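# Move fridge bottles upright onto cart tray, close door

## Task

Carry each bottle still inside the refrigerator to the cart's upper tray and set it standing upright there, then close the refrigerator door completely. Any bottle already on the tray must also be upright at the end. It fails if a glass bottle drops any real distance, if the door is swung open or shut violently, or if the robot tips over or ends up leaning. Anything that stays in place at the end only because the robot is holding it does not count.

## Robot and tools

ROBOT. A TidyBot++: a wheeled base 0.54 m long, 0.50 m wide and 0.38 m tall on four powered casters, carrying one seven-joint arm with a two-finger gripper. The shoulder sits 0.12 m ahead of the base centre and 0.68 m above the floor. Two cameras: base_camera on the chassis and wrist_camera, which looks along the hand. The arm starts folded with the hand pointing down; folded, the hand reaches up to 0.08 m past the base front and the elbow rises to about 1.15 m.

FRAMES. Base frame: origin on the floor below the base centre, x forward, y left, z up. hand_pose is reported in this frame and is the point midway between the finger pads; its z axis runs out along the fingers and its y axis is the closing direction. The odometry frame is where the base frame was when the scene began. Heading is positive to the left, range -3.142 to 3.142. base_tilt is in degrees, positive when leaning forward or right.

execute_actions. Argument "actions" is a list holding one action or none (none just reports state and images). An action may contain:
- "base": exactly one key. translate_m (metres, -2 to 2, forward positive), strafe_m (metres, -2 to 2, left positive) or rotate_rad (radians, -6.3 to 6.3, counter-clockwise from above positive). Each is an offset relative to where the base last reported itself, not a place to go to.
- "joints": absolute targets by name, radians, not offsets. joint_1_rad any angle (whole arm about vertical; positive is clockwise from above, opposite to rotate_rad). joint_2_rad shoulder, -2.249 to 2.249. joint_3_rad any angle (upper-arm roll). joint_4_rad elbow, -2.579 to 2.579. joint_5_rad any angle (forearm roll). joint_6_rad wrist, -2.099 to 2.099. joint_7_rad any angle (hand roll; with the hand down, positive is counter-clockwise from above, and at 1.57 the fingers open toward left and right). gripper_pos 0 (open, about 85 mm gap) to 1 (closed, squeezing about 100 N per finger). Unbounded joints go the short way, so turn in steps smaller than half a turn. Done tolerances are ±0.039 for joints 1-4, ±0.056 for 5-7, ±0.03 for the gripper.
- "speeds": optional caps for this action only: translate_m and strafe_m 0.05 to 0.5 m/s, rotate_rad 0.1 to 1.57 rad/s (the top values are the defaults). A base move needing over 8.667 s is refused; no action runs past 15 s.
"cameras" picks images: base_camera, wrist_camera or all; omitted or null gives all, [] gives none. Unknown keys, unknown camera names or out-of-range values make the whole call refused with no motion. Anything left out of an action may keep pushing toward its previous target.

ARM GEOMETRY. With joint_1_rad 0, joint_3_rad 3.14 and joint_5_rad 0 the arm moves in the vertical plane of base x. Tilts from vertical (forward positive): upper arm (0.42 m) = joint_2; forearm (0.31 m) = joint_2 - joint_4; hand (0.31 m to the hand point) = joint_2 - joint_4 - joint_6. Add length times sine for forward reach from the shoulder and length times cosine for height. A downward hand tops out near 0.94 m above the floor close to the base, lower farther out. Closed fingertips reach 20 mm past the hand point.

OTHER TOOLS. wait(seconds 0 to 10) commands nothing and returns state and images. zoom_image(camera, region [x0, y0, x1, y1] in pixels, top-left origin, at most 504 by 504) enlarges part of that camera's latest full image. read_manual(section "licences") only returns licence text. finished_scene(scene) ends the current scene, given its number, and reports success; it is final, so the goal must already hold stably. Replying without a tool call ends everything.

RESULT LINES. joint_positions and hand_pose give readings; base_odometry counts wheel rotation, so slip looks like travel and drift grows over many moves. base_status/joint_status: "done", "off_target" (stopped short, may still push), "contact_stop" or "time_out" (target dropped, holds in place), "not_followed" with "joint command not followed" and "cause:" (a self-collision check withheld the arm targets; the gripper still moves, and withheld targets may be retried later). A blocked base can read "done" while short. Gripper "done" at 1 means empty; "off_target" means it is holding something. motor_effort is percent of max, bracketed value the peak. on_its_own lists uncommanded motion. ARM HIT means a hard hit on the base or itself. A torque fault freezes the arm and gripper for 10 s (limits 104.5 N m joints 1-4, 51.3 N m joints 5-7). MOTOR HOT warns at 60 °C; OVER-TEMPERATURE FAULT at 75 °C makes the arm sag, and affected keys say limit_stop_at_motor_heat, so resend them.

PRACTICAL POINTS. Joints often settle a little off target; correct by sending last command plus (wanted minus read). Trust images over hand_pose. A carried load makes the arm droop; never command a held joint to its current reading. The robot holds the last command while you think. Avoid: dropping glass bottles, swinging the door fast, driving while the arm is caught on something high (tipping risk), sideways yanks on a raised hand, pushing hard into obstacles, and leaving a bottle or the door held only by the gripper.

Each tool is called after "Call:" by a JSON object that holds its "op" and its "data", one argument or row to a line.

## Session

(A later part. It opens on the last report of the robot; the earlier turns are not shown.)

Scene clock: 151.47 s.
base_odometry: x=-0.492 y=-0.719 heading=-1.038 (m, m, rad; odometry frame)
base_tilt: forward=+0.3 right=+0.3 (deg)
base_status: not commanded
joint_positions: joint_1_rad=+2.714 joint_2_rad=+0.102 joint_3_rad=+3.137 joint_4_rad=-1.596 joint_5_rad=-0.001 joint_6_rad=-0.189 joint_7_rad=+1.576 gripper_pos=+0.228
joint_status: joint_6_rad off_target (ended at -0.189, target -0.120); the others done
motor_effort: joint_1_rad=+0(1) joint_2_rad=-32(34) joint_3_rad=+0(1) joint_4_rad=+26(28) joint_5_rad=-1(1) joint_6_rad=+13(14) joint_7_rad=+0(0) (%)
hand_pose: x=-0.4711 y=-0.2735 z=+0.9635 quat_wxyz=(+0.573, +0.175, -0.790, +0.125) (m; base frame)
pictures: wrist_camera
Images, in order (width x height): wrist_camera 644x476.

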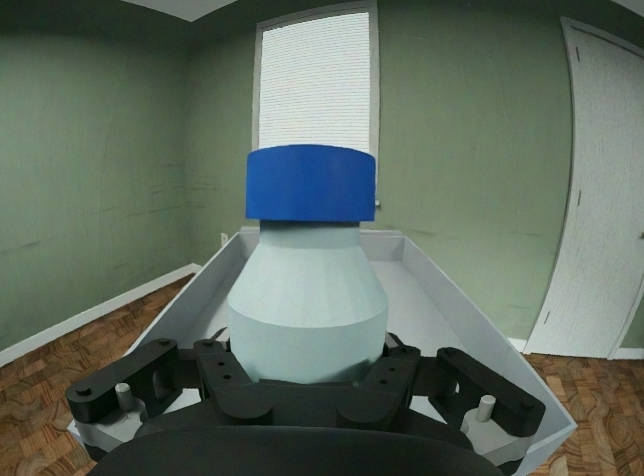

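Call:
{"op": "execute_actions", "data": {
  "actions": [
    {"joints":{"joint_1_rad":2.56,"joint_2_rad":0.15,"joint_4_rad":-1.5,"joint_6_rad":-0.02}}
  ],
  "cameras": []
}}

Call:
{"op": "execute_actions", "data": {
  "actions": [
    {"joints":{"joint_2_rad":0.24,"joint_4_rad":-1.68,"joint_6_rad":0.22}}
  ],
  "cameras": ["wrist_camera"]
}}

Scene clock: 158.83 s.
base_odometry: x=-0.492 y=-0.719 heading=-1.038 (m, m, rad; odometry frame)
base_tilt: forward=+0.3 right=+0.4 (deg)
base_status: not commanded
joint_positions: joint_1_rad=+2.558 joint_2_rad=+0.162 joint_3_rad=+3.136 joint_4_rad=-1.538 joint_5_rad=-0.001 joint_6_rad=-0.089 joint_7_rad=+1.576 gripper_pos=+0.228
joint_status: joint_6_rad off_target (ended at -0.089, target -0.020); the others done
motor_effort: joint_1_rad=+0(2) joint_2_rad=-35(36) joint_3_rad=-1(3) joint_4_rad=+26(26) joint_5_rad=+0(1) joint_6_rad=+13(13) joint_7_rad=+1(1) (%)
hand_pose: x=-0.4485 y=-0.3808 z=+0.9894 quat_wxyz=(+0.599, +0.228, -0.746, +0.181) (m; base frame)
pictures: none
No camera images: the call's "cameras" was empty. Leave "cameras" out to get every camera's image.

Scene clock: 160.23 s.
base_odometry: x=-0.492 y=-0.719 heading=-1.038 (m, m, rad; odometry frame)
base_tilt: forward=+0.3 right=+0.3 (deg)
base_status: not commanded
joint_positions: joint_1_rad=+2.558 joint_2_rad=+0.270 joint_3_rad=+3.136 joint_4_rad=-1.701 joint_5_rad=-0.001 joint_6_rad=+0.147 joint_7_rad=+1.576 gripper_pos=+0.228
joint_status: joint_6_rad off_target (ended at +0.147, target +0.220); the others done
motor_effort: joint_1_rad=+0(0) joint_2_rad=-38(42) joint_3_rad=-1(1) joint_4_rad=+25(27) joint_5_rad=-1(1) joint_6_rad=+13(14) joint_7_rad=+1(1) (%)
hand_pose: x=-0.4650 y=-0.3915 z=+0.8868 quat_wxyz=(+0.586, +0.231, -0.756, +0.177) (m; base frame)
pictures: wrist_camera
Images, in order (width x height): wrist_camera 644x476.

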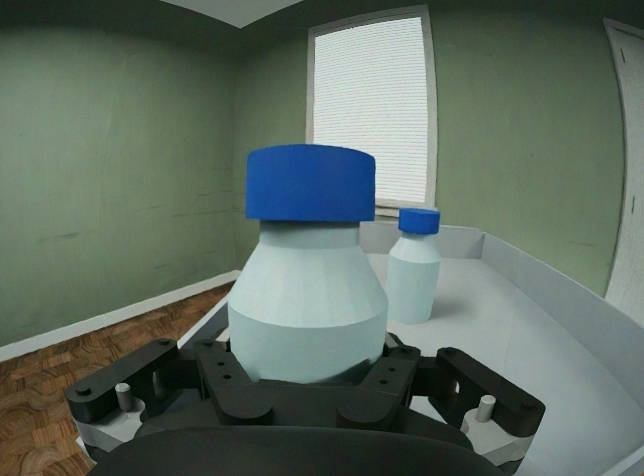

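Call:
{"op": "execute_actions", "data": {
  "actions": [
    {"joints":{"joint_2_rad":0.27,"joint_4_rad":-1.7,"joint_6_rad":0.23}}
  ],
  "cameras": ["wrist_camera"]
}}

Call:
{"op": "execute_actions", "data": {
  "actions": [
    {"joints":{"joint_2_rad":0.3,"joint_4_rad":-1.72,"joint_6_rad":0.28}}
  ],
  "cameras": ["wrist_camera"]
}}

Scene clock: 168.77 s.
base_odometry: x=-0.492 y=-0.719 heading=-1.038 (m, m, rad; odometry frame)
base_tilt: forward=+0.3 right=+0.3 (deg)
base_status: not commanded
joint_positions: joint_1_rad=+2.558 joint_2_rad=+0.286 joint_3_rad=+3.136 joint_4_rad=-1.712 joint_5_rad=-0.001 joint_6_rad=+0.159 joint_7_rad=+1.576 gripper_pos=+0.228
joint_status: joint_6_rad off_target (ended at +0.159, target +0.230); the others done
motor_effort: joint_1_rad=+1(0) joint_2_rad=-38(39) joint_3_rad=-1(1) joint_4_rad=+25(25) joint_5_rad=+0(0) joint_6_rad=+13(13) joint_7_rad=+0(1) (%)
hand_pose: x=-0.4665 y=-0.3925 z=+0.8729 quat_wxyz=(+0.580, +0.232, -0.761, +0.175) (m; base frame)
pictures: wrist_camera
Images, in order (width x height): wrist_camera 644x476.

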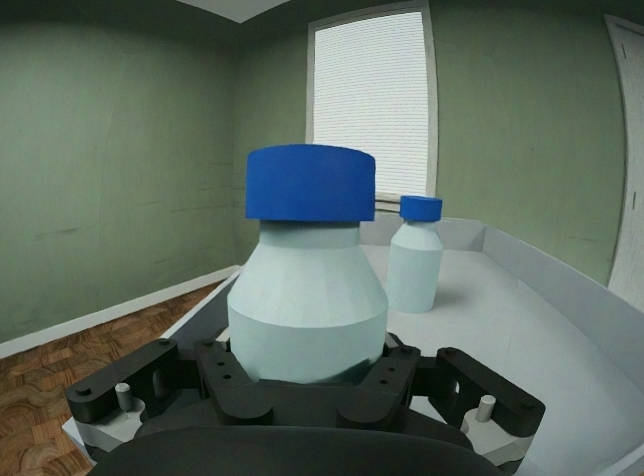

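Scene clock: 169.57 s.
base_odometry: x=-0.492 y=-0.719 heading=-1.038 (m, m, rad; odometry frame)
base_tilt: forward=+0.3 right=+0.3 (deg)
base_status: not commanded
joint_positions: joint_1_rad=+2.558 joint_2_rad=+0.315 joint_3_rad=+3.136 joint_4_rad=-1.730 joint_5_rad=-0.001 joint_6_rad=+0.211 joint_7_rad=+1.576 gripper_pos=+0.228
joint_status: joint_6_rad off_target (ended at +0.211, target +0.280); the others done
motor_effort: joint_1_rad=+0(0) joint_2_rad=-39(40) joint_3_rad=-1(1) joint_4_rad=+25(25) joint_5_rad=+0(1) joint_6_rad=+13(13) joint_7_rad=+1(1) (%)
hand_pose: x=-0.4713 y=-0.3956 z=+0.8571 quat_wxyz=(+0.582, +0.231, -0.759, +0.176) (m; base frame)
pictures: wrist_camera
Images, in order (width x height): wrist_camera 644x476.

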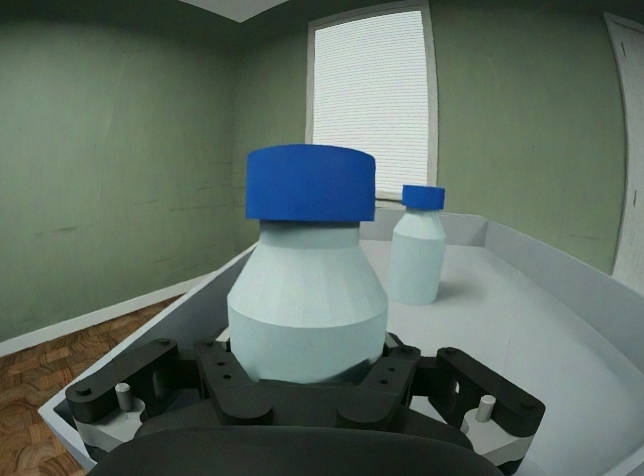

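Call:
{"op": "execute_actions", "data": {
  "actions": [
    {"joints":{"joint_2_rad":0.32,"joint_4_rad":-1.72,"joint_6_rad":0.26}}
  ],
  "cameras": ["wrist_camera"]
}}

Call:
{"op": "execute_actions", "data": {
  "actions": [
    {"joints":{"joint_2_rad":0.34,"joint_4_rad":-1.72,"joint_6_rad":0.26}}
  ],
  "cameras": ["wrist_camera"]
}}

Scene clock: 177.27 s.
base_odometry: x=-0.492 y=-0.719 heading=-1.038 (m, m, rad; odometry frame)
base_tilt: forward=+0.3 right=+0.3 (deg)
base_status: not commanded
joint_positions: joint_1_rad=+2.558 joint_2_rad=+0.322 joint_3_rad=+3.136 joint_4_rad=-1.730 joint_5_rad=-0.002 joint_6_rad=+0.212 joint_7_rad=+1.575 gripper_pos=+0.228
joint_status: all done
motor_effort: joint_1_rad=-1(0) joint_2_rad=-35(39) joint_3_rad=-1(0) joint_4_rad=+22(24) joint_5_rad=+0(1) joint_6_rad=+11(12) joint_7_rad=+1(2) (%)
hand_pose: x=-0.4724 y=-0.3963 z=+0.8528 quat_wxyz=(+0.580, +0.231, -0.761, +0.176) (m; base frame)
pictures: wrist_camera
Images, in order (width x height): wrist_camera 644x476.

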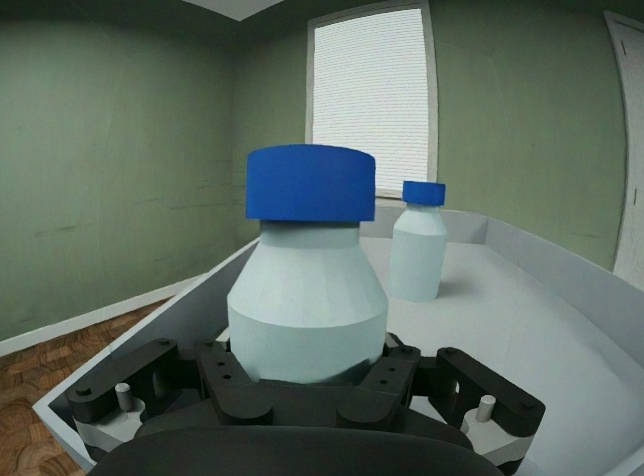

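Scene clock: 177.83 s.
base_odometry: x=-0.492 y=-0.719 heading=-1.038 (m, m, rad; odometry frame)
base_tilt: forward=+0.3 right=+0.3 (deg)
base_status: not commanded
joint_positions: joint_1_rad=+2.558 joint_2_rad=+0.322 joint_3_rad=+3.136 joint_4_rad=-1.729 joint_5_rad=-0.002 joint_6_rad=+0.212 joint_7_rad=+1.575 gripper_pos=+0.228
joint_status: all done
motor_effort: joint_1_rad=+0(0) joint_2_rad=-32(35) joint_3_rad=+0(1) joint_4_rad=+21(23) joint_5_rad=+0(0) joint_6_rad=+10(10) joint_7_rad=+1(1) (%)
hand_pose: x=-0.4725 y=-0.3964 z=+0.8526 quat_wxyz=(+0.580, +0.231, -0.761, +0.176) (m; base frame)
pictures: wrist_camera
Images, in order (width x height): wrist_camera 644x476.

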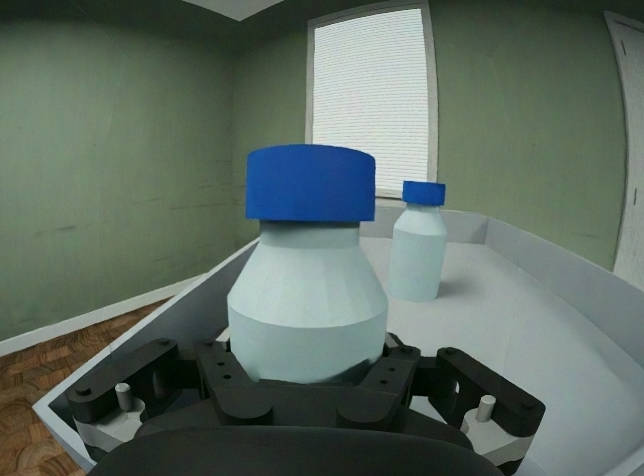

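Call:
{"op": "execute_actions", "data": {
  "actions": [
    {"joints":{"joint_2_rad":0.31,"joint_6_rad":0.14}}
  ],
  "cameras": ["wrist_camera"]
}}

Scene clock: 181.30 s.
base_odometry: x=-0.492 y=-0.719 heading=-1.038 (m, m, rad; odometry frame)
base_tilt: forward=+0.3 right=+0.3 (deg)
base_status: not commanded
joint_positions: joint_1_rad=+2.558 joint_2_rad=+0.319 joint_3_rad=+3.136 joint_4_rad=-1.723 joint_5_rad=-0.002 joint_6_rad=+0.185 joint_7_rad=+1.571 gripper_pos=+0.228
joint_status: all done
motor_effort: joint_1_rad=-1(1) joint_2_rad=-32(34) joint_3_rad=-1(1) joint_4_rad=+19(21) joint_5_rad=+0(0) joint_6_rad=+9(10) joint_7_rad=+2(2) (%)
hand_pose: x=-0.4714 y=-0.3957 z=+0.8510 quat_wxyz=(+0.573, +0.231, -0.766, +0.175) (m; base frame)
pictures: wrist_camera
Images, in order (width x height): wrist_camera 644x476.

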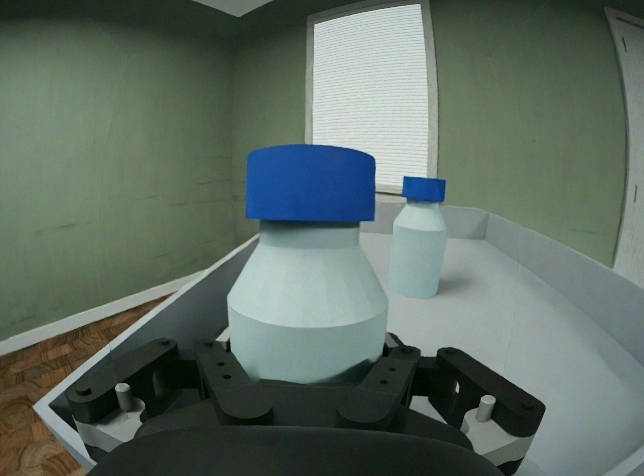

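Resting on the floor. Release and retreat.

Call:
{"op": "execute_actions", "data": {
  "actions": [
    {"joints":{"gripper_pos":0}}
  ],
  "cameras": ["wrist_camera"]
}}

Call:
{"op": "execute_actions", "data": {
  "actions": [
    {"joints":{"joint_2_rad":0.17,"joint_4_rad":-1.82,"joint_6_rad":0.2}}
  ],
  "cameras": ["wrist_camera"]
}}

Call:
{"op": "execute_actions", "data": {
  "actions": [
    {"joints":{"joint_2_rad":-0.45,"joint_4_rad":-2.15,"joint_6_rad":0.05}}
  ],
  "cameras": ["wrist_camera"]
}}

Scene clock: 186.73 s.
base_odometry: x=-0.492 y=-0.719 heading=-1.038 (m, m, rad; odometry frame)
base_tilt: forward=+0.3 right=+0.3 (deg)
base_status: not commanded
joint_positions: joint_1_rad=+2.558 joint_2_rad=+0.318 joint_3_rad=+3.136 joint_4_rad=-1.723 joint_5_rad=-0.002 joint_6_rad=+0.183 joint_7_rad=+1.571 gripper_pos=+0.000
joint_status: all done
motor_effort: joint_1_rad=+0(1) joint_2_rad=-33(34) joint_3_rad=+0(1) joint_4_rad=+20(21) joint_5_rad=-1(1) joint_6_rad=+9(10) joint_7_rad=+1(2) (%)
hand_pose: x=-0.4711 y=-0.3955 z=+0.8509 quat_wxyz=(+0.573, +0.232, -0.767, +0.175) (m; base frame)
pictures: wrist_camera
Images, in order (width x height): wrist_camera 644x476.

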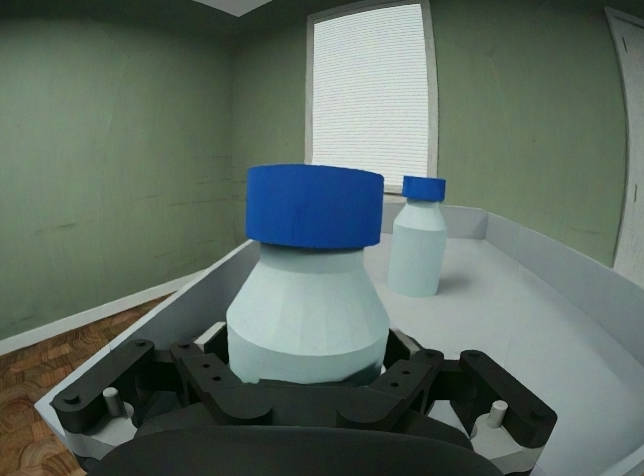

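Scene clock: 187.97 s.
base_odometry: x=-0.492 y=-0.719 heading=-1.038 (m, m, rad; odometry frame)
base_tilt: forward=+0.3 right=+0.3 (deg)
base_status: not commanded
joint_positions: joint_1_rad=+2.561 joint_2_rad=+0.175 joint_3_rad=+3.141 joint_4_rad=-1.813 joint_5_rad=-0.002 joint_6_rad=+0.183 joint_7_rad=+1.571 gripper_pos=+0.000
joint_status: all done
motor_effort: joint_1_rad=+0(3) joint_2_rad=-29(41) joint_3_rad=+0(3) joint_4_rad=+21(22) joint_5_rad=-1(1) joint_6_rad=+9(10) joint_7_rad=+1(1) (%)
hand_pose: x=-0.4351 y=-0.3652 z=+0.8964 quat_wxyz=(+0.594, +0.224, -0.752, +0.178) (m; base frame)
pictures: wrist_camera
Images, in order (width x height): wrist_camera 644x476.

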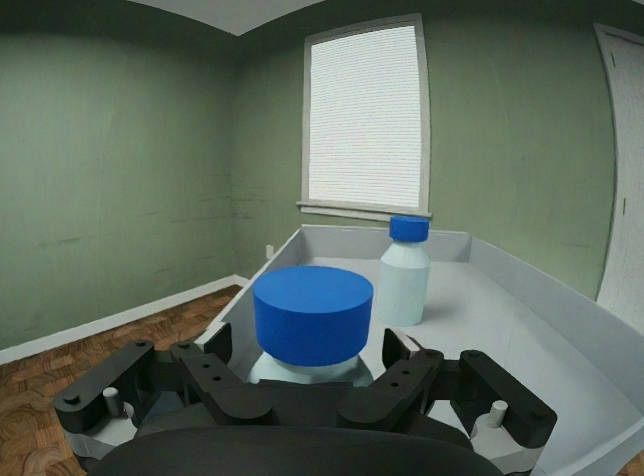

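Scene clock: 189.83 s.
base_odometry: x=-0.492 y=-0.719 heading=-1.038 (m, m, rad; odometry frame)
base_tilt: forward=+0.3 right=+0.3 (deg)
base_status: not commanded
joint_positions: joint_1_rad=+2.561 joint_2_rad=-0.437 joint_3_rad=+3.141 joint_4_rad=-2.136 joint_5_rad=-0.002 joint_6_rad=+0.095 joint_7_rad=+1.571 gripper_pos=+0.000
joint_status: all done
motor_effort: joint_1_rad=+0(0) joint_2_rad=-7(30) joint_3_rad=+0(0) joint_4_rad=+22(22) joint_5_rad=+0(0) joint_6_rad=+9(10) joint_7_rad=+0(0) (%)
hand_pose: x=-0.2520 y=-0.2452 z=+1.0130 quat_wxyz=(+0.666, +0.205, -0.688, +0.199) (m; base frame)
pictures: wrist_camera
Images, in order (width x height): wrist_camera 644x476.

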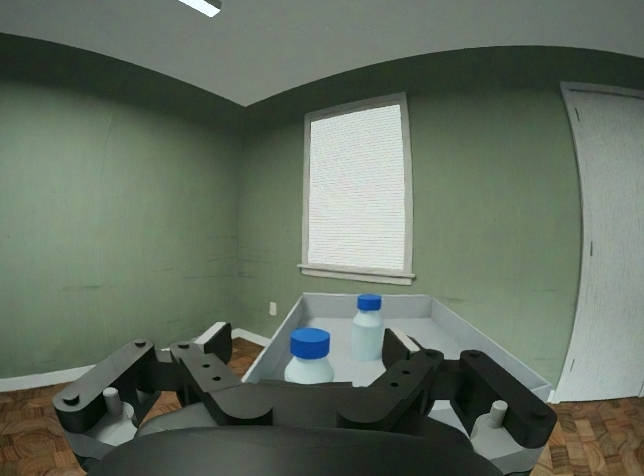

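Call:
{"op": "execute_actions", "data": {
  "actions": [
    {"joints":{"joint_1_rad":-0.01}}
  ],
  "cameras": []
}}

Call:
{"op": "execute_actions", "data": {
  "actions": [
    {"base":{"translate_m":0.6},"joints":{"joint_2_rad":0.17,"joint_4_rad":-1.66,"joint_6_rad":0.22}}
  ],
  "cameras": ["wrist_camera"]
}}

Call:
{"op": "execute_actions", "data": {
  "actions": [
    {"base":{"translate_m":0.12},"speeds":{"translate_m":0.15}}
  ],
  "cameras": ["wrist_camera"]
}}

Scene clock: 197.93 s.
base_odometry: x=-0.492 y=-0.719 heading=-1.038 (m, m, rad; odometry frame)
base_tilt: forward=+0.3 right=+0.3 (deg)
base_status: not commanded
joint_positions: joint_1_rad=-0.001 joint_2_rad=-0.437 joint_3_rad=+3.141 joint_4_rad=-2.136 joint_5_rad=-0.002 joint_6_rad=+0.095 joint_7_rad=+1.571 gripper_pos=+0.000
joint_status: all done
motor_effort: joint_1_rad=+0(1) joint_2_rad=-7(8) joint_3_rad=+0(1) joint_4_rad=+22(22) joint_5_rad=+0(1) joint_6_rad=+9(9) joint_7_rad=+1(0) (%)
hand_pose: x=+0.5637 y=+0.0019 z=+1.0130 quat_wxyz=(-0.001, +0.718, +0.000, +0.696) (m; base frame)
pictures: none
No camera images: the call's "cameras" was empty. Leave "cameras" out to get every camera's image.

Scene clock: 200.50 s.
base_odometry: x=-0.187 y=-1.236 heading=-1.038 (m, m, rad; odometry frame)
base_tilt: forward=+0.3 right=+0.3 (deg)
base_status: done
joint_positions: joint_1_rad=-0.001 joint_2_rad=+0.177 joint_3_rad=+3.141 joint_4_rad=-1.673 joint_5_rad=-0.002 joint_6_rad=+0.176 joint_7_rad=+1.571 gripper_pos=+0.000
joint_status: all done
motor_effort: joint_1_rad=-1(1) joint_2_rad=-29(33) joint_3_rad=+0(1) joint_4_rad=+21(24) joint_5_rad=-1(0) joint_6_rad=+9(9) joint_7_rad=+1(1) (%)
hand_pose: x=+0.8050 y=+0.0021 z=+0.9767 quat_wxyz=(-0.001, +0.743, +0.000, +0.669) (m; base frame)
pictures: wrist_camera
Images, in order (width x height): wrist_camera 644x476.

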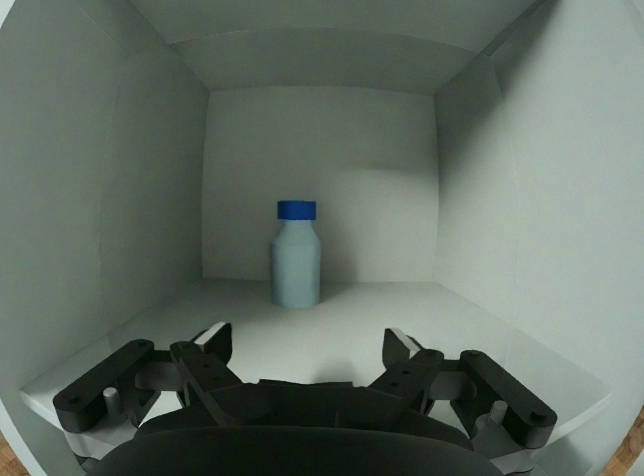

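Scene clock: 201.97 s.
base_odometry: x=-0.126 y=-1.340 heading=-1.038 (m, m, rad; odometry frame)
base_tilt: forward=+0.3 right=+0.3 (deg)
base_status: done
joint_positions: joint_1_rad=-0.001 joint_2_rad=+0.175 joint_3_rad=+3.141 joint_4_rad=-1.672 joint_5_rad=-0.002 joint_6_rad=+0.176 joint_7_rad=+1.571 gripper_pos=+0.000
joint_status: not commanded
motor_effort: joint_1_rad=+0(2) joint_2_rad=-29(33) joint_3_rad=+0(1) joint_4_rad=+21(22) joint_5_rad=-1(0) joint_6_rad=+9(10) joint_7_rad=+1(0) (%)
hand_pose: x=+0.8044 y=+0.0022 z=+0.9793 quat_wxyz=(-0.001, +0.742, +0.000, +0.671) (m; base frame)
pictures: wrist_camera
Images, in order (width x height): wrist_camera 644x476.

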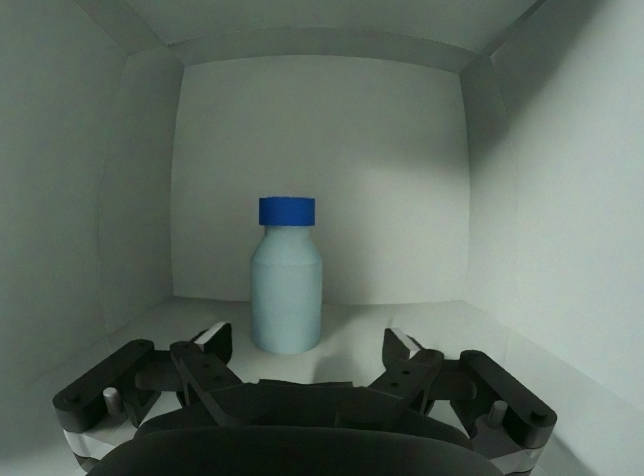

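Call:
{"op": "execute_actions", "data": {
  "actions": [
    {"base":{"strafe_m":0.022}}
  ],
  "cameras": []
}}

Call:
{"op": "execute_actions", "data": {
  "actions": [
    {"base":{"translate_m":0.13},"speeds":{"translate_m":0.1}}
  ],
  "cameras": ["wrist_camera"]
}}

Scene clock: 206.80 s.
base_odometry: x=-0.107 y=-1.328 heading=-1.038 (m, m, rad; odometry frame)
base_tilt: forward=+0.3 right=+0.3 (deg)
base_status: done
joint_positions: joint_1_rad=-0.010 joint_2_rad=+0.175 joint_3_rad=+3.139 joint_4_rad=-1.672 joint_5_rad=-0.002 joint_6_rad=+0.177 joint_7_rad=+1.571 gripper_pos=+0.000
joint_status: not commanded
motor_effort: joint_1_rad=+0(4) joint_2_rad=-30(32) joint_3_rad=+0(3) joint_4_rad=+21(22) joint_5_rad=+0(0) joint_6_rad=+10(9) joint_7_rad=+1(1) (%)
hand_pose: x=+0.8043 y=+0.0098 z=+0.9794 quat_wxyz=(-0.005, +0.741, +0.004, +0.671) (m; base frame)
pictures: none
No camera images: the call's "cameras" was empty. Leave "cameras" out to get every camera's image.

Scene clock: 208.67 s.
base_odometry: x=-0.041 y=-1.440 heading=-1.038 (m, m, rad; odometry frame)
base_tilt: forward=+0.3 right=+0.3 (deg)
base_status: done
joint_positions: joint_1_rad=-0.010 joint_2_rad=+0.174 joint_3_rad=+3.139 joint_4_rad=-1.671 joint_5_rad=-0.002 joint_6_rad=+0.177 joint_7_rad=+1.571 gripper_pos=+0.000
joint_status: not commanded
motor_effort: joint_1_rad=+0(1) joint_2_rad=-29(33) joint_3_rad=+0(1) joint_4_rad=+21(23) joint_5_rad=-1(0) joint_6_rad=+9(10) joint_7_rad=+1(1) (%)
hand_pose: x=+0.8040 y=+0.0098 z=+0.9810 quat_wxyz=(-0.005, +0.740, +0.004, +0.672) (m; base frame)
pictures: wrist_camera
Images, in order (width x height): wrist_camera 644x476.

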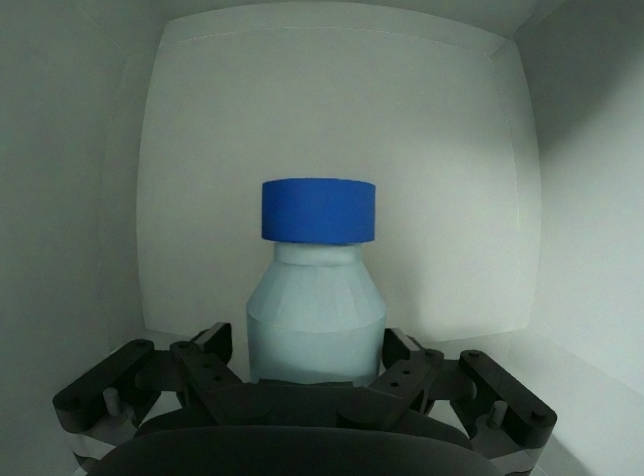

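Call:
{"op": "execute_actions", "data": {
  "actions": [
    {"base":{"strafe_m":-0.004},"joints":{"joint_6_rad":0.11}}
  ],
  "cameras": []
}}

Call:
{"op": "execute_actions", "data": {
  "actions": [
    {"base":{"translate_m":0.025},"speeds":{"translate_m":0.05}}
  ],
  "cameras": ["wrist_camera"]
}}

Call:
{"op": "execute_actions", "data": {
  "actions": [
    {"joints":{"gripper_pos":1}}
  ],
  "cameras": ["wrist_camera"]
}}

Scene clock: 213.23 s.
base_odometry: x=-0.044 y=-1.442 heading=-1.038 (m, m, rad; odometry frame)
base_tilt: forward=+0.3 right=+0.3 (deg)
base_status: done
joint_positions: joint_1_rad=-0.010 joint_2_rad=+0.174 joint_3_rad=+3.139 joint_4_rad=-1.671 joint_5_rad=-0.002 joint_6_rad=+0.151 joint_7_rad=+1.571 gripper_pos=+0.000
joint_status: all done
motor_effort: joint_1_rad=+1(5) joint_2_rad=-29(31) joint_3_rad=+0(4) joint_4_rad=+21(22) joint_5_rad=-1(1) joint_6_rad=+9(10) joint_7_rad=+0(1) (%)
hand_pose: x=+0.8032 y=+0.0096 z=+0.9729 quat_wxyz=(-0.005, +0.749, +0.004, +0.662) (m; base frame)
pictures: none
No camera images: the call's "cameras" was empty. Leave "cameras" out to get every camera's image.

Scene clock: 214.23 s.
base_odometry: x=-0.031 y=-1.464 heading=-1.038 (m, m, rad; odometry frame)
base_tilt: forward=+0.3 right=+0.3 (deg)
base_status: done
joint_positions: joint_1_rad=-0.010 joint_2_rad=+0.173 joint_3_rad=+3.139 joint_4_rad=-1.671 joint_5_rad=-0.002 joint_6_rad=+0.151 joint_7_rad=+1.571 gripper_pos=+0.000
joint_status: not commanded
motor_effort: joint_1_rad=+0(3) joint_2_rad=-29(32) joint_3_rad=+0(2) joint_4_rad=+21(23) joint_5_rad=-1(1) joint_6_rad=+10(10) joint_7_rad=+1(1) (%)
hand_pose: x=+0.8029 y=+0.0096 z=+0.9736 quat_wxyz=(-0.005, +0.749, +0.004, +0.663) (m; base frame)
pictures: wrist_camera
Images, in order (width x height): wrist_camera 644x476.

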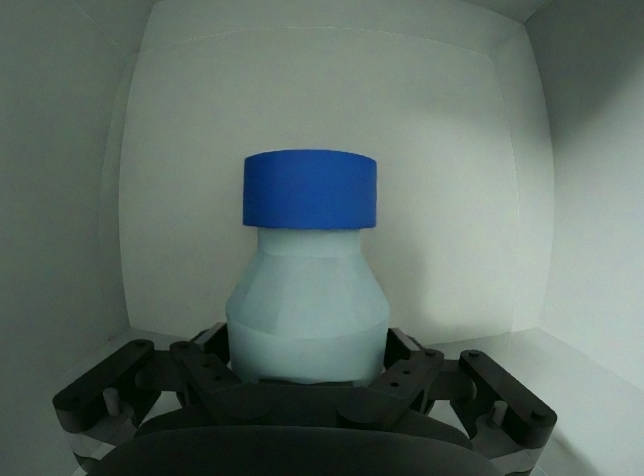

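Scene clock: 215.33 s.
base_odometry: x=-0.031 y=-1.464 heading=-1.038 (m, m, rad; odometry frame)
base_tilt: forward=+0.3 right=+0.4 (deg)
base_status: not commanded
joint_positions: joint_1_rad=-0.010 joint_2_rad=+0.173 joint_3_rad=+3.139 joint_4_rad=-1.671 joint_5_rad=-0.002 joint_6_rad=+0.151 joint_7_rad=+1.571 gripper_pos=+0.227
joint_status: gripper_pos off_target (ended at +0.227, target +1.000)
motor_effort: joint_1_rad=-1(0) joint_2_rad=-28(30) joint_3_rad=+0(1) joint_4_rad=+21(21) joint_5_rad=-1(1) joint_6_rad=+9(9) joint_7_rad=+1(0) (%)
hand_pose: x=+0.8029 y=+0.0096 z=+0.9736 quat_wxyz=(-0.005, +0.749, +0.004, +0.663) (m; base frame)
pictures: wrist_camera
Images, in order (width x height): wrist_camera 644x476.

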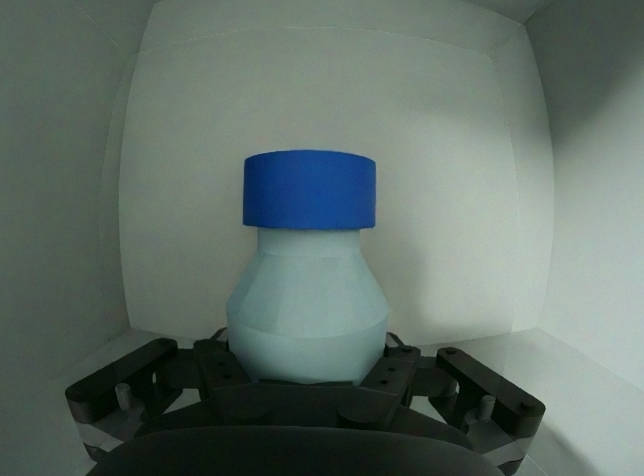

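Call:
{"op": "execute_actions", "data": {
  "actions": [
    {"joints":{"joint_2_rad":0.1,"joint_6_rad":0.13}}
  ],
  "cameras": []
}}

Call:
{"op": "execute_actions", "data": {
  "actions": [
    {"base":{"translate_m":-0.9},"speeds":{"translate_m":0.4}}
  ],
  "cameras": []
}}

Call:
{"op": "execute_actions", "data": {
  "actions": [
    {"joints":{"joint_2_rad":-0.55,"joint_4_rad":-1.95,"joint_6_rad":-0.2}}
  ],
  "cameras": []
}}

Call:
{"op": "execute_actions", "data": {
  "actions": [
    {"joints":{"joint_1_rad":2.9}}
  ],
  "cameras": ["wrist_camera"]
}}

Call:
{"op": "execute_actions", "data": {
  "actions": [
    {"joints":{"joint_2_rad":0.12,"joint_4_rad":-1.42,"joint_6_rad":-0.1}}
  ],
  "cameras": ["wrist_camera"]
}}

Scene clock: 223.63 s.
base_odometry: x=-0.031 y=-1.464 heading=-1.038 (m, m, rad; odometry frame)
base_tilt: forward=+0.3 right=+0.4 (deg)
base_status: not commanded
joint_positions: joint_1_rad=-0.010 joint_2_rad=+0.148 joint_3_rad=+3.139 joint_4_rad=-1.678 joint_5_rad=-0.002 joint_6_rad=+0.149 joint_7_rad=+1.571 gripper_pos=+0.227
joint_status: joint_2_rad off_target (ended at +0.148, target +0.100); the others done
motor_effort: joint_1_rad=+0(0) joint_2_rad=-34(35) joint_3_rad=-1(0) joint_4_rad=+26(26) joint_5_rad=-1(1) joint_6_rad=+13(13) joint_7_rad=+1(0) (%)
hand_pose: x=+0.7948 y=+0.0095 z=+0.9851 quat_wxyz=(-0.005, +0.744, +0.004, +0.668) (m; base frame)
pictures: none
No camera images: the call's "cameras" was empty. Leave "cameras" out to get every camera's image.

Scene clock: 227.13 s.
base_odometry: x=-0.489 y=-0.689 heading=-1.038 (m, m, rad; odometry frame)
base_tilt: forward=+0.3 right=+0.3 (deg)
base_status: done
joint_positions: joint_1_rad=-0.010 joint_2_rad=+0.136 joint_3_rad=+3.139 joint_4_rad=-1.678 joint_5_rad=-0.002 joint_6_rad=+0.147 joint_7_rad=+1.571 gripper_pos=+0.227
joint_status: not commanded
motor_effort: joint_1_rad=-1(3) joint_2_rad=-33(38) joint_3_rad=+0(3) joint_4_rad=+26(27) joint_5_rad=+0(1) joint_6_rad=+13(13) joint_7_rad=+0(1) (%)
hand_pose: x=+0.7910 y=+0.0096 z=+0.9927 quat_wxyz=(-0.005, +0.740, +0.004, +0.672) (m; base frame)
pictures: none
No camera images: the call's "cameras" was empty. Leave "cameras" out to get every camera's image.

Scene clock: 229.03 s.
base_odometry: x=-0.489 y=-0.689 heading=-1.038 (m, m, rad; odometry frame)
base_tilt: forward=+0.2 right=+0.4 (deg)
base_status: not commanded
joint_positions: joint_1_rad=-0.010 joint_2_rad=-0.524 joint_3_rad=+3.139 joint_4_rad=-1.959 joint_5_rad=-0.002 joint_6_rad=-0.181 joint_7_rad=+1.571 gripper_pos=+0.227
joint_status: all done
motor_effort: joint_1_rad=+0(0) joint_2_rad=-8(35) joint_3_rad=+0(0) joint_4_rad=+26(26) joint_5_rad=+0(2) joint_6_rad=+13(13) joint_7_rad=+1(0) (%)
hand_pose: x=+0.5309 y=+0.0069 z=+1.0745 quat_wxyz=(-0.004, +0.723, +0.004, +0.691) (m; base frame)
pictures: none
No camera images: the call's "cameras" was empty. Leave "cameras" out to get every camera's image.

Scene clock: 232.80 s.
base_odometry: x=-0.489 y=-0.689 heading=-1.038 (m, m, rad; odometry frame)
base_tilt: forward=+0.3 right=+0.3 (deg)
base_status: not commanded
joint_positions: joint_1_rad=+2.891 joint_2_rad=-0.524 joint_3_rad=+3.139 joint_4_rad=-1.959 joint_5_rad=-0.002 joint_6_rad=-0.181 joint_7_rad=+1.571 gripper_pos=+0.227
joint_status: all done
motor_effort: joint_1_rad=+0(1) joint_2_rad=-7(8) joint_3_rad=+0(1) joint_4_rad=+26(26) joint_5_rad=-1(0) joint_6_rad=+13(13) joint_7_rad=+1(1) (%)
hand_pose: x=-0.2794 y=-0.1047 z=+1.0745 quat_wxyz=(+0.685, +0.091, -0.717, +0.087) (m; base frame)
pictures: wrist_camera
Images, in order (width x height): wrist_camera 644x476.

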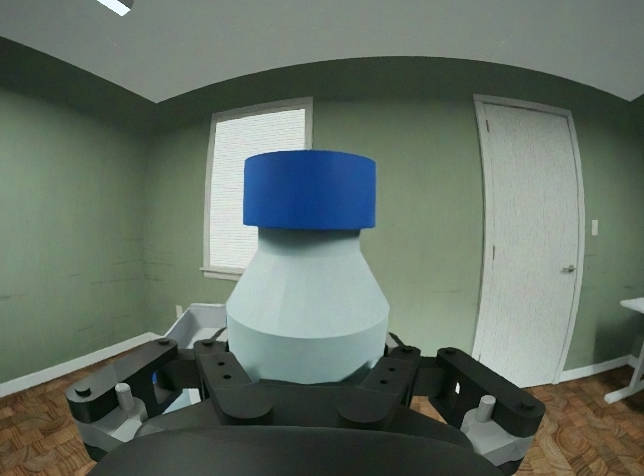

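Scene clock: 234.80 s.
base_odometry: x=-0.489 y=-0.689 heading=-1.038 (m, m, rad; odometry frame)
base_tilt: forward=+0.3 right=+0.3 (deg)
base_status: not commanded
joint_positions: joint_1_rad=+2.891 joint_2_rad=+0.147 joint_3_rad=+3.139 joint_4_rad=-1.459 joint_5_rad=-0.002 joint_6_rad=-0.171 joint_7_rad=+1.571 gripper_pos=+0.227
joint_status: joint_4_rad off_target (ended at -1.459, target -1.420); joint_6_rad off_target (ended at -0.171, target -0.100); the others done
motor_effort: joint_1_rad=-1(0) joint_2_rad=-34(36) joint_3_rad=+0(1) joint_4_rad=+26(27) joint_5_rad=-1(1) joint_6_rad=+13(14) joint_7_rad=+1(1) (%)
hand_pose: x=-0.5395 y=-0.1714 z=+1.0231 quat_wxyz=(+0.625, +0.097, -0.770, +0.080) (m; base frame)
pictures: wrist_camera
Images, in order (width x height): wrist_camera 644x476.

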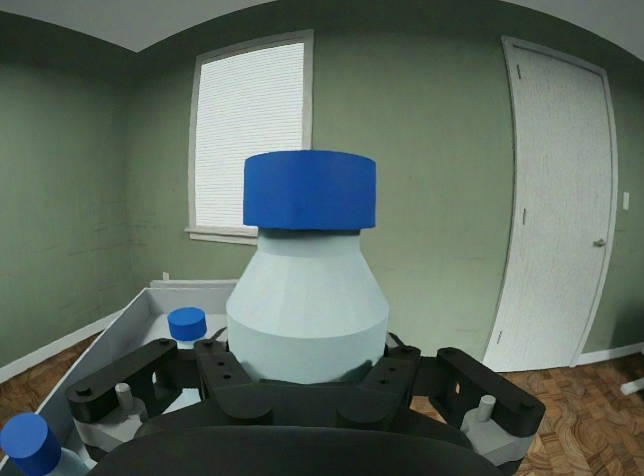

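Call:
{"op": "execute_actions", "data": {
  "actions": [
    {"joints":{"joint_1_rad":2.79,"joint_2_rad":0.15,"joint_4_rad":-1.46,"joint_6_rad":0.05}}
  ],
  "cameras": ["wrist_camera"]
}}

Scene clock: 239.57 s.
base_odometry: x=-0.489 y=-0.689 heading=-1.038 (m, m, rad; odometry frame)
base_tilt: forward=+0.2 right=+0.3 (deg)
base_status: not commanded
joint_positions: joint_1_rad=+2.788 joint_2_rad=+0.156 joint_3_rad=+3.136 joint_4_rad=-1.468 joint_5_rad=-0.002 joint_6_rad=-0.016 joint_7_rad=+1.571 gripper_pos=+0.227
joint_status: joint_6_rad off_target (ended at -0.016, target +0.050); the others done
motor_effort: joint_1_rad=-1(3) joint_2_rad=-35(33) joint_3_rad=+0(3) joint_4_rad=+27(27) joint_5_rad=-1(1) joint_6_rad=+13(13) joint_7_rad=+1(1) (%)
hand_pose: x=-0.5264 y=-0.2430 z=+1.0596 quat_wxyz=(+0.671, +0.130, -0.719, +0.122) (m; base frame)
pictures: wrist_camera
Images, in order (width x height): wrist_camera 644x476.

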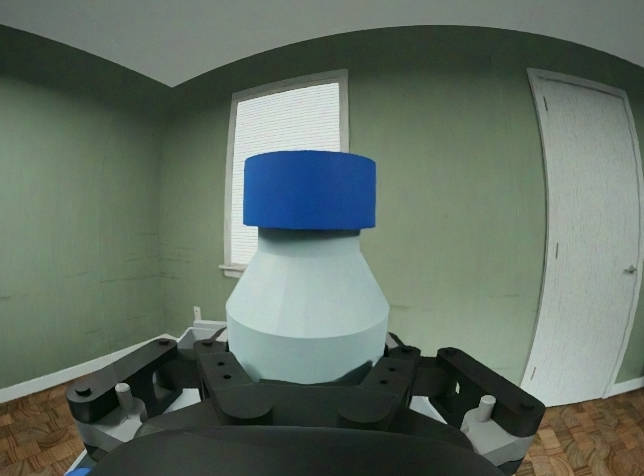

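Call:
{"op": "execute_actions", "data": {
  "actions": [
    {"joints":{"joint_1_rad":2.75,"joint_2_rad":0.2,"joint_4_rad":-1.6,"joint_6_rad":0.08}}
  ],
  "cameras": ["wrist_camera"]
}}

Scene clock: 244.30 s.
base_odometry: x=-0.489 y=-0.689 heading=-1.038 (m, m, rad; odometry frame)
base_tilt: forward=+0.3 right=+0.3 (deg)
base_status: not commanded
joint_positions: joint_1_rad=+2.758 joint_2_rad=+0.227 joint_3_rad=+3.136 joint_4_rad=-1.621 joint_5_rad=-0.002 joint_6_rad=+0.009 joint_7_rad=+1.571 gripper_pos=+0.227
joint_status: joint_6_rad off_target (ended at +0.009, target +0.080); the others done
motor_effort: joint_1_rad=+0(0) joint_2_rad=-37(40) joint_3_rad=+0(1) joint_4_rad=+25(29) joint_5_rad=-2(1) joint_6_rad=+12(14) joint_7_rad=+0(0) (%)
hand_pose: x=-0.5258 y=-0.2653 z=+0.9234 quat_wxyz=(+0.595, +0.153, -0.780, +0.118) (m; base frame)
pictures: wrist_camera
Images, in order (width x height): wrist_camera 644x476.

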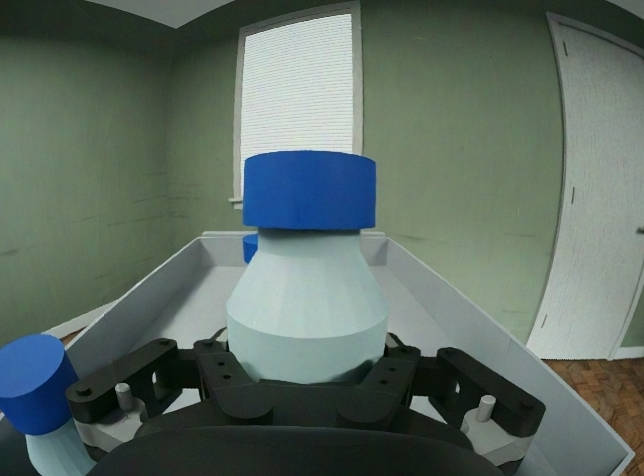

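Call:
{"op": "execute_actions", "data": {
  "actions": [
    {"joints":{"joint_1_rad":2.8,"joint_2_rad":0.26,"joint_4_rad":-1.7,"joint_6_rad":0.2}}
  ],
  "cameras": []
}}

Call:
{"op": "execute_actions", "data": {
  "actions": [
    {"joints":{"joint_2_rad":0.29,"joint_4_rad":-1.72,"joint_6_rad":0.23}}
  ],
  "cameras": ["wrist_camera"]
}}

Call:
{"op": "execute_actions", "data": {
  "actions": [
    {"joints":{"joint_2_rad":0.31,"joint_6_rad":0.2}}
  ],
  "cameras": ["wrist_camera"]
}}

Scene clock: 251.43 s.
base_odometry: x=-0.489 y=-0.689 heading=-1.038 (m, m, rad; odometry frame)
base_tilt: forward=+0.2 right=+0.3 (deg)
base_status: not commanded
joint_positions: joint_1_rad=+2.795 joint_2_rad=+0.280 joint_3_rad=+3.137 joint_4_rad=-1.715 joint_5_rad=-0.002 joint_6_rad=+0.130 joint_7_rad=+1.571 gripper_pos=+0.227
joint_status: joint_6_rad off_target (ended at +0.130, target +0.200); the others done
motor_effort: joint_1_rad=+0(1) joint_2_rad=-37(40) joint_3_rad=-1(1) joint_4_rad=+24(25) joint_5_rad=-1(0) joint_6_rad=+12(14) joint_7_rad=+0(1) (%)
hand_pose: x=-0.5386 y=-0.2423 z=+0.8665 quat_wxyz=(+0.586, +0.140, -0.791, +0.105) (m; base frame)
pictures: none
No camera images: the call's "cameras" was empty. Leave "cameras" out to get every camera's image.

Scene clock: 252.07 s.
base_odometry: x=-0.489 y=-0.689 heading=-1.038 (m, m, rad; odometry frame)
base_tilt: forward=+0.2 right=+0.4 (deg)
base_status: not commanded
joint_positions: joint_1_rad=+2.795 joint_2_rad=+0.292 joint_3_rad=+3.137 joint_4_rad=-1.723 joint_5_rad=-0.002 joint_6_rad=+0.167 joint_7_rad=+1.571 gripper_pos=+0.227
joint_status: joint_6_rad off_target (ended at +0.167, target +0.230); the others done
motor_effort: joint_1_rad=-1(0) joint_2_rad=-36(38) joint_3_rad=+0(1) joint_4_rad=+23(25) joint_5_rad=-1(1) joint_6_rad=+12(13) joint_7_rad=+1(0) (%)
hand_pose: x=-0.5420 y=-0.2435 z=+0.8646 quat_wxyz=(+0.593, +0.139, -0.786, +0.106) (m; base frame)
pictures: wrist_camera
Images, in order (width x height): wrist_camera 644x476.

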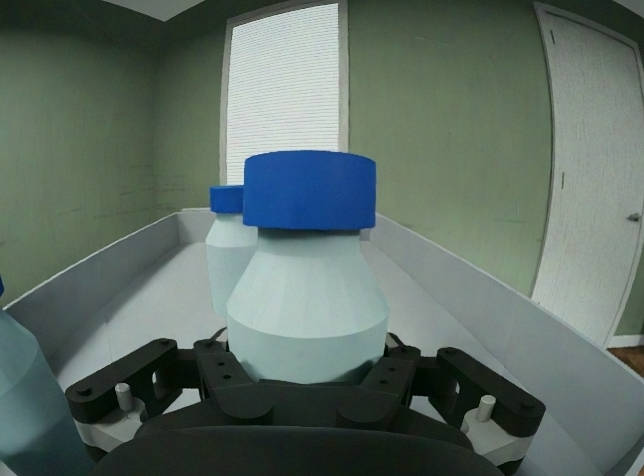

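Scene clock: 252.63 s.
base_odometry: x=-0.489 y=-0.689 heading=-1.038 (m, m, rad; odometry frame)
base_tilt: forward=+0.2 right=+0.4 (deg)
base_status: not commanded
joint_positions: joint_1_rad=+2.795 joint_2_rad=+0.293 joint_3_rad=+3.137 joint_4_rad=-1.722 joint_5_rad=-0.002 joint_6_rad=+0.167 joint_7_rad=+1.571 gripper_pos=+0.227
joint_status: all done
motor_effort: joint_1_rad=+0(0) joint_2_rad=-33(36) joint_3_rad=+0(0) joint_4_rad=+21(23) joint_5_rad=+0(1) joint_6_rad=+10(11) joint_7_rad=+1(1) (%)
hand_pose: x=-0.5422 y=-0.2436 z=+0.8643 quat_wxyz=(+0.593, +0.139, -0.786, +0.106) (m; base frame)
pictures: wrist_camera
Images, in order (width x height): wrist_camera 644x476.

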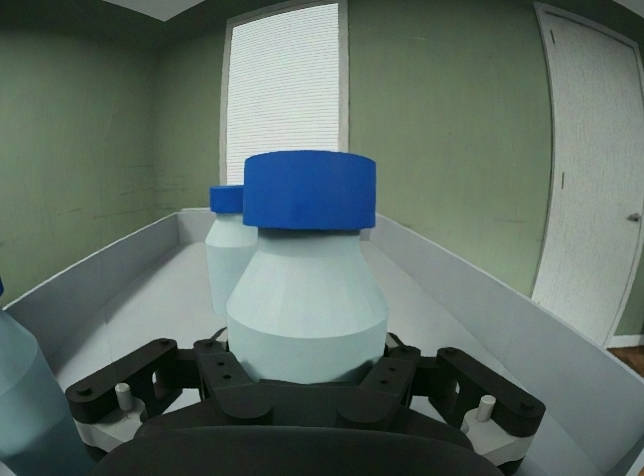

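Call:
{"op": "execute_actions", "data": {
  "actions": [
    {"joints":{"joint_2_rad":0.29,"joint_6_rad":0.1}}
  ],
  "cameras": ["wrist_camera"]
}}

Scene clock: 258.07 s.
base_odometry: x=-0.489 y=-0.689 heading=-1.038 (m, m, rad; odometry frame)
base_tilt: forward=+0.2 right=+0.3 (deg)
base_status: not commanded
joint_positions: joint_1_rad=+2.795 joint_2_rad=+0.290 joint_3_rad=+3.137 joint_4_rad=-1.717 joint_5_rad=-0.002 joint_6_rad=+0.145 joint_7_rad=+1.571 gripper_pos=+0.227
joint_status: all done
motor_effort: joint_1_rad=-1(0) joint_2_rad=-32(33) joint_3_rad=-1(0) joint_4_rad=+17(21) joint_5_rad=-1(1) joint_6_rad=+8(11) joint_7_rad=+1(1) (%)
hand_pose: x=-0.5411 y=-0.2432 z=+0.8625 quat_wxyz=(+0.587, +0.139, -0.790, +0.105) (m; base frame)
pictures: wrist_camera
Images, in order (width x height): wrist_camera 644x476.

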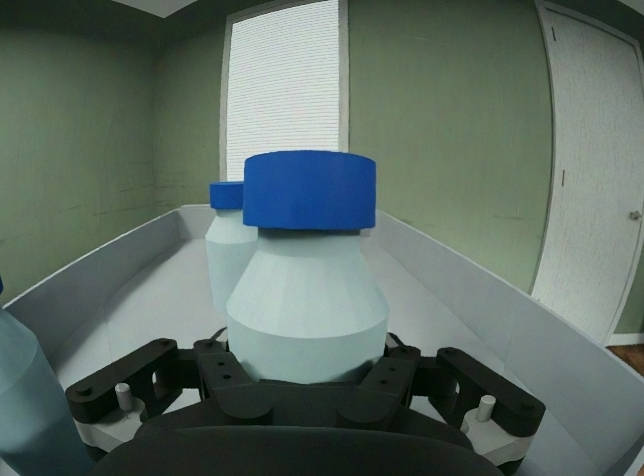

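The bottle is supported by the floor now.

Call:
{"op": "execute_actions", "data": {
  "actions": [
    {"joints":{"gripper_pos":0,"joint_6_rad":0.145}}
  ],
  "cameras": ["wrist_camera"]
}}

Call:
{"op": "execute_actions", "data": {
  "actions": [
    {"joints":{"joint_2_rad":0.15,"joint_4_rad":-1.82,"joint_6_rad":0.17}}
  ],
  "cameras": ["wrist_camera"]
}}

Call:
{"op": "execute_actions", "data": {
  "actions": [
    {"joints":{"joint_2_rad":-0.5,"joint_4_rad":-2.15,"joint_6_rad":-0.15}}
  ],
  "cameras": ["wrist_camera"]
}}

Call:
{"op": "execute_actions", "data": {
  "actions": [
    {"joints":{"joint_1_rad":0.3,"joint_2_rad":-0.5,"joint_4_rad":-2.15,"joint_6_rad":-0.15,"gripper_pos":1}}
  ]
}}

Scene clock: 268.47 s.
base_odometry: x=-0.489 y=-0.689 heading=-1.038 (m, m, rad; odometry frame)
base_tilt: forward=+0.2 right=+0.4 (deg)
base_status: not commanded
joint_positions: joint_1_rad=+2.795 joint_2_rad=+0.288 joint_3_rad=+3.137 joint_4_rad=-1.719 joint_5_rad=-0.002 joint_6_rad=+0.145 joint_7_rad=+1.571 gripper_pos=+0.000
joint_status: all done
motor_effort: joint_1_rad=+0(1) joint_2_rad=-32(34) joint_3_rad=-1(1) joint_4_rad=+20(21) joint_5_rad=+0(1) joint_6_rad=+9(8) joint_7_rad=+1(0) (%)
hand_pose: x=-0.5404 y=-0.2429 z=+0.8631 quat_wxyz=(+0.588, +0.139, -0.790, +0.105) (m; base frame)
pictures: wrist_camera
Images, in order (width x height): wrist_camera 644x476.

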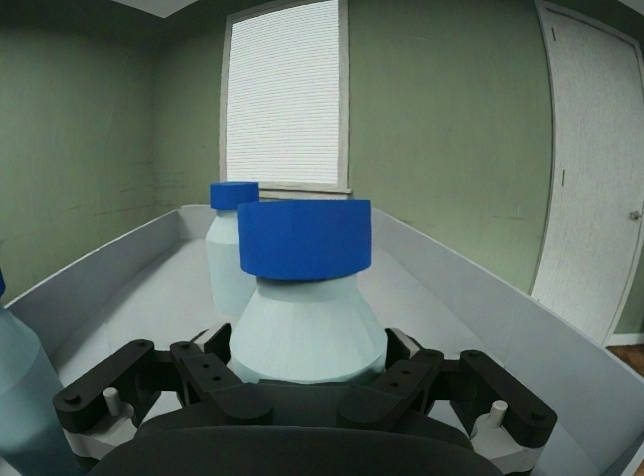

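Scene clock: 269.57 s.
base_odometry: x=-0.489 y=-0.689 heading=-1.038 (m, m, rad; odometry frame)
base_tilt: forward=+0.3 right=+0.3 (deg)
base_status: not commanded
joint_positions: joint_1_rad=+2.795 joint_2_rad=+0.159 joint_3_rad=+3.137 joint_4_rad=-1.807 joint_5_rad=-0.002 joint_6_rad=+0.145 joint_7_rad=+1.571 gripper_pos=+0.000
joint_status: all done
motor_effort: joint_1_rad=-1(1) joint_2_rad=-28(34) joint_3_rad=+0(1) joint_4_rad=+21(21) joint_5_rad=-1(0) joint_6_rad=+9(10) joint_7_rad=+1(0) (%)
hand_pose: x=-0.4985 y=-0.2278 z=+0.8992 quat_wxyz=(+0.604, +0.137, -0.778, +0.108) (m; base frame)
pictures: wrist_camera
Images, in order (width x height): wrist_camera 644x476.

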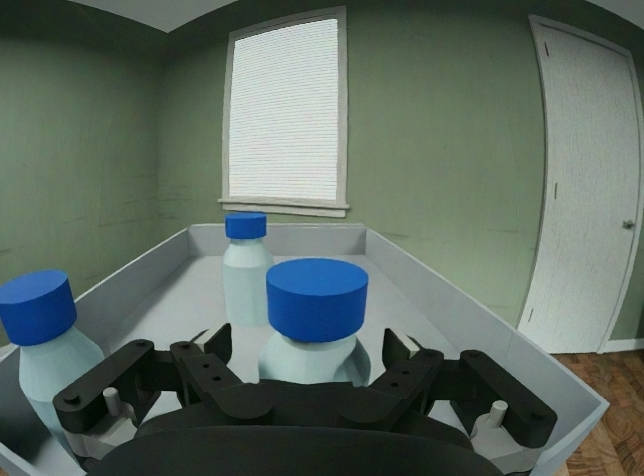

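Scene clock: 271.47 s.
base_odometry: x=-0.489 y=-0.689 heading=-1.038 (m, m, rad; odometry frame)
base_tilt: forward=+0.3 right=+0.3 (deg)
base_status: not commanded
joint_positions: joint_1_rad=+2.795 joint_2_rad=-0.487 joint_3_rad=+3.137 joint_4_rad=-2.136 joint_5_rad=-0.002 joint_6_rad=-0.106 joint_7_rad=+1.571 gripper_pos=+0.000
joint_status: all done
motor_effort: joint_1_rad=-1(1) joint_2_rad=-5(29) joint_3_rad=+0(0) joint_4_rad=+22(22) joint_5_rad=-1(1) joint_6_rad=+9(10) joint_7_rad=+0(1) (%)
hand_pose: x=-0.2770 y=-0.1473 z=+0.9722 quat_wxyz=(+0.629, +0.135, -0.757, +0.111) (m; base frame)
pictures: wrist_camera
Images, in order (width x height): wrist_camera 644x476.

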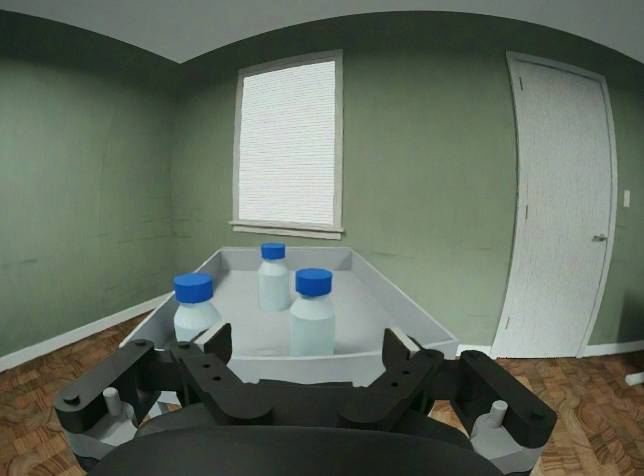

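Scene clock: 274.93 s.
base_odometry: x=-0.489 y=-0.689 heading=-1.038 (m, m, rad; odometry frame)
base_tilt: forward=+0.3 right=+0.3 (deg)
base_status: not commanded
joint_positions: joint_1_rad=+0.309 joint_2_rad=-0.487 joint_3_rad=+3.137 joint_4_rad=-2.136 joint_5_rad=-0.002 joint_6_rad=-0.106 joint_7_rad=+1.571 gripper_pos=+0.999
joint_status: all done
motor_effort: joint_1_rad=-1(1) joint_2_rad=-5(6) joint_3_rad=+0(1) joint_4_rad=+22(22) joint_5_rad=+0(0) joint_6_rad=+9(8) joint_7_rad=+1(1) (%)
hand_pose: x=+0.5227 y=-0.1249 z=+0.9722 quat_wxyz=(+0.098, +0.760, -0.117, +0.632) (m; base frame)
pictures: base_camera, wrist_camera
Images, in order (width x height): base_camera 644x364, wrist_camera 644x476.

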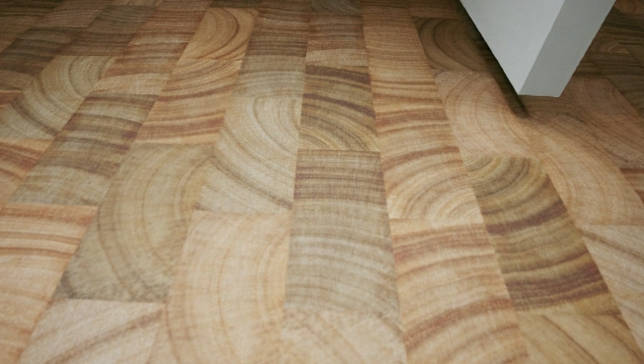

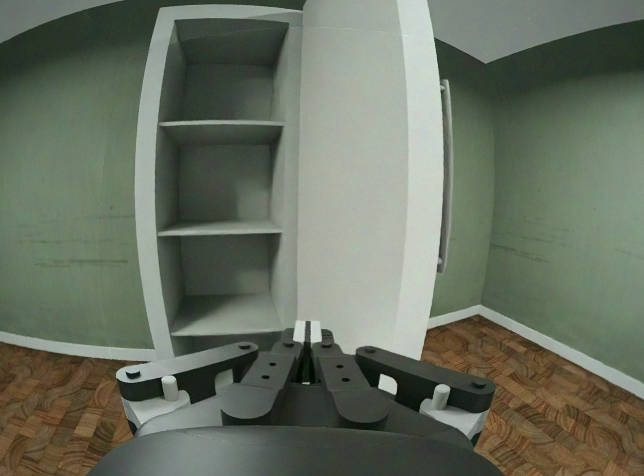

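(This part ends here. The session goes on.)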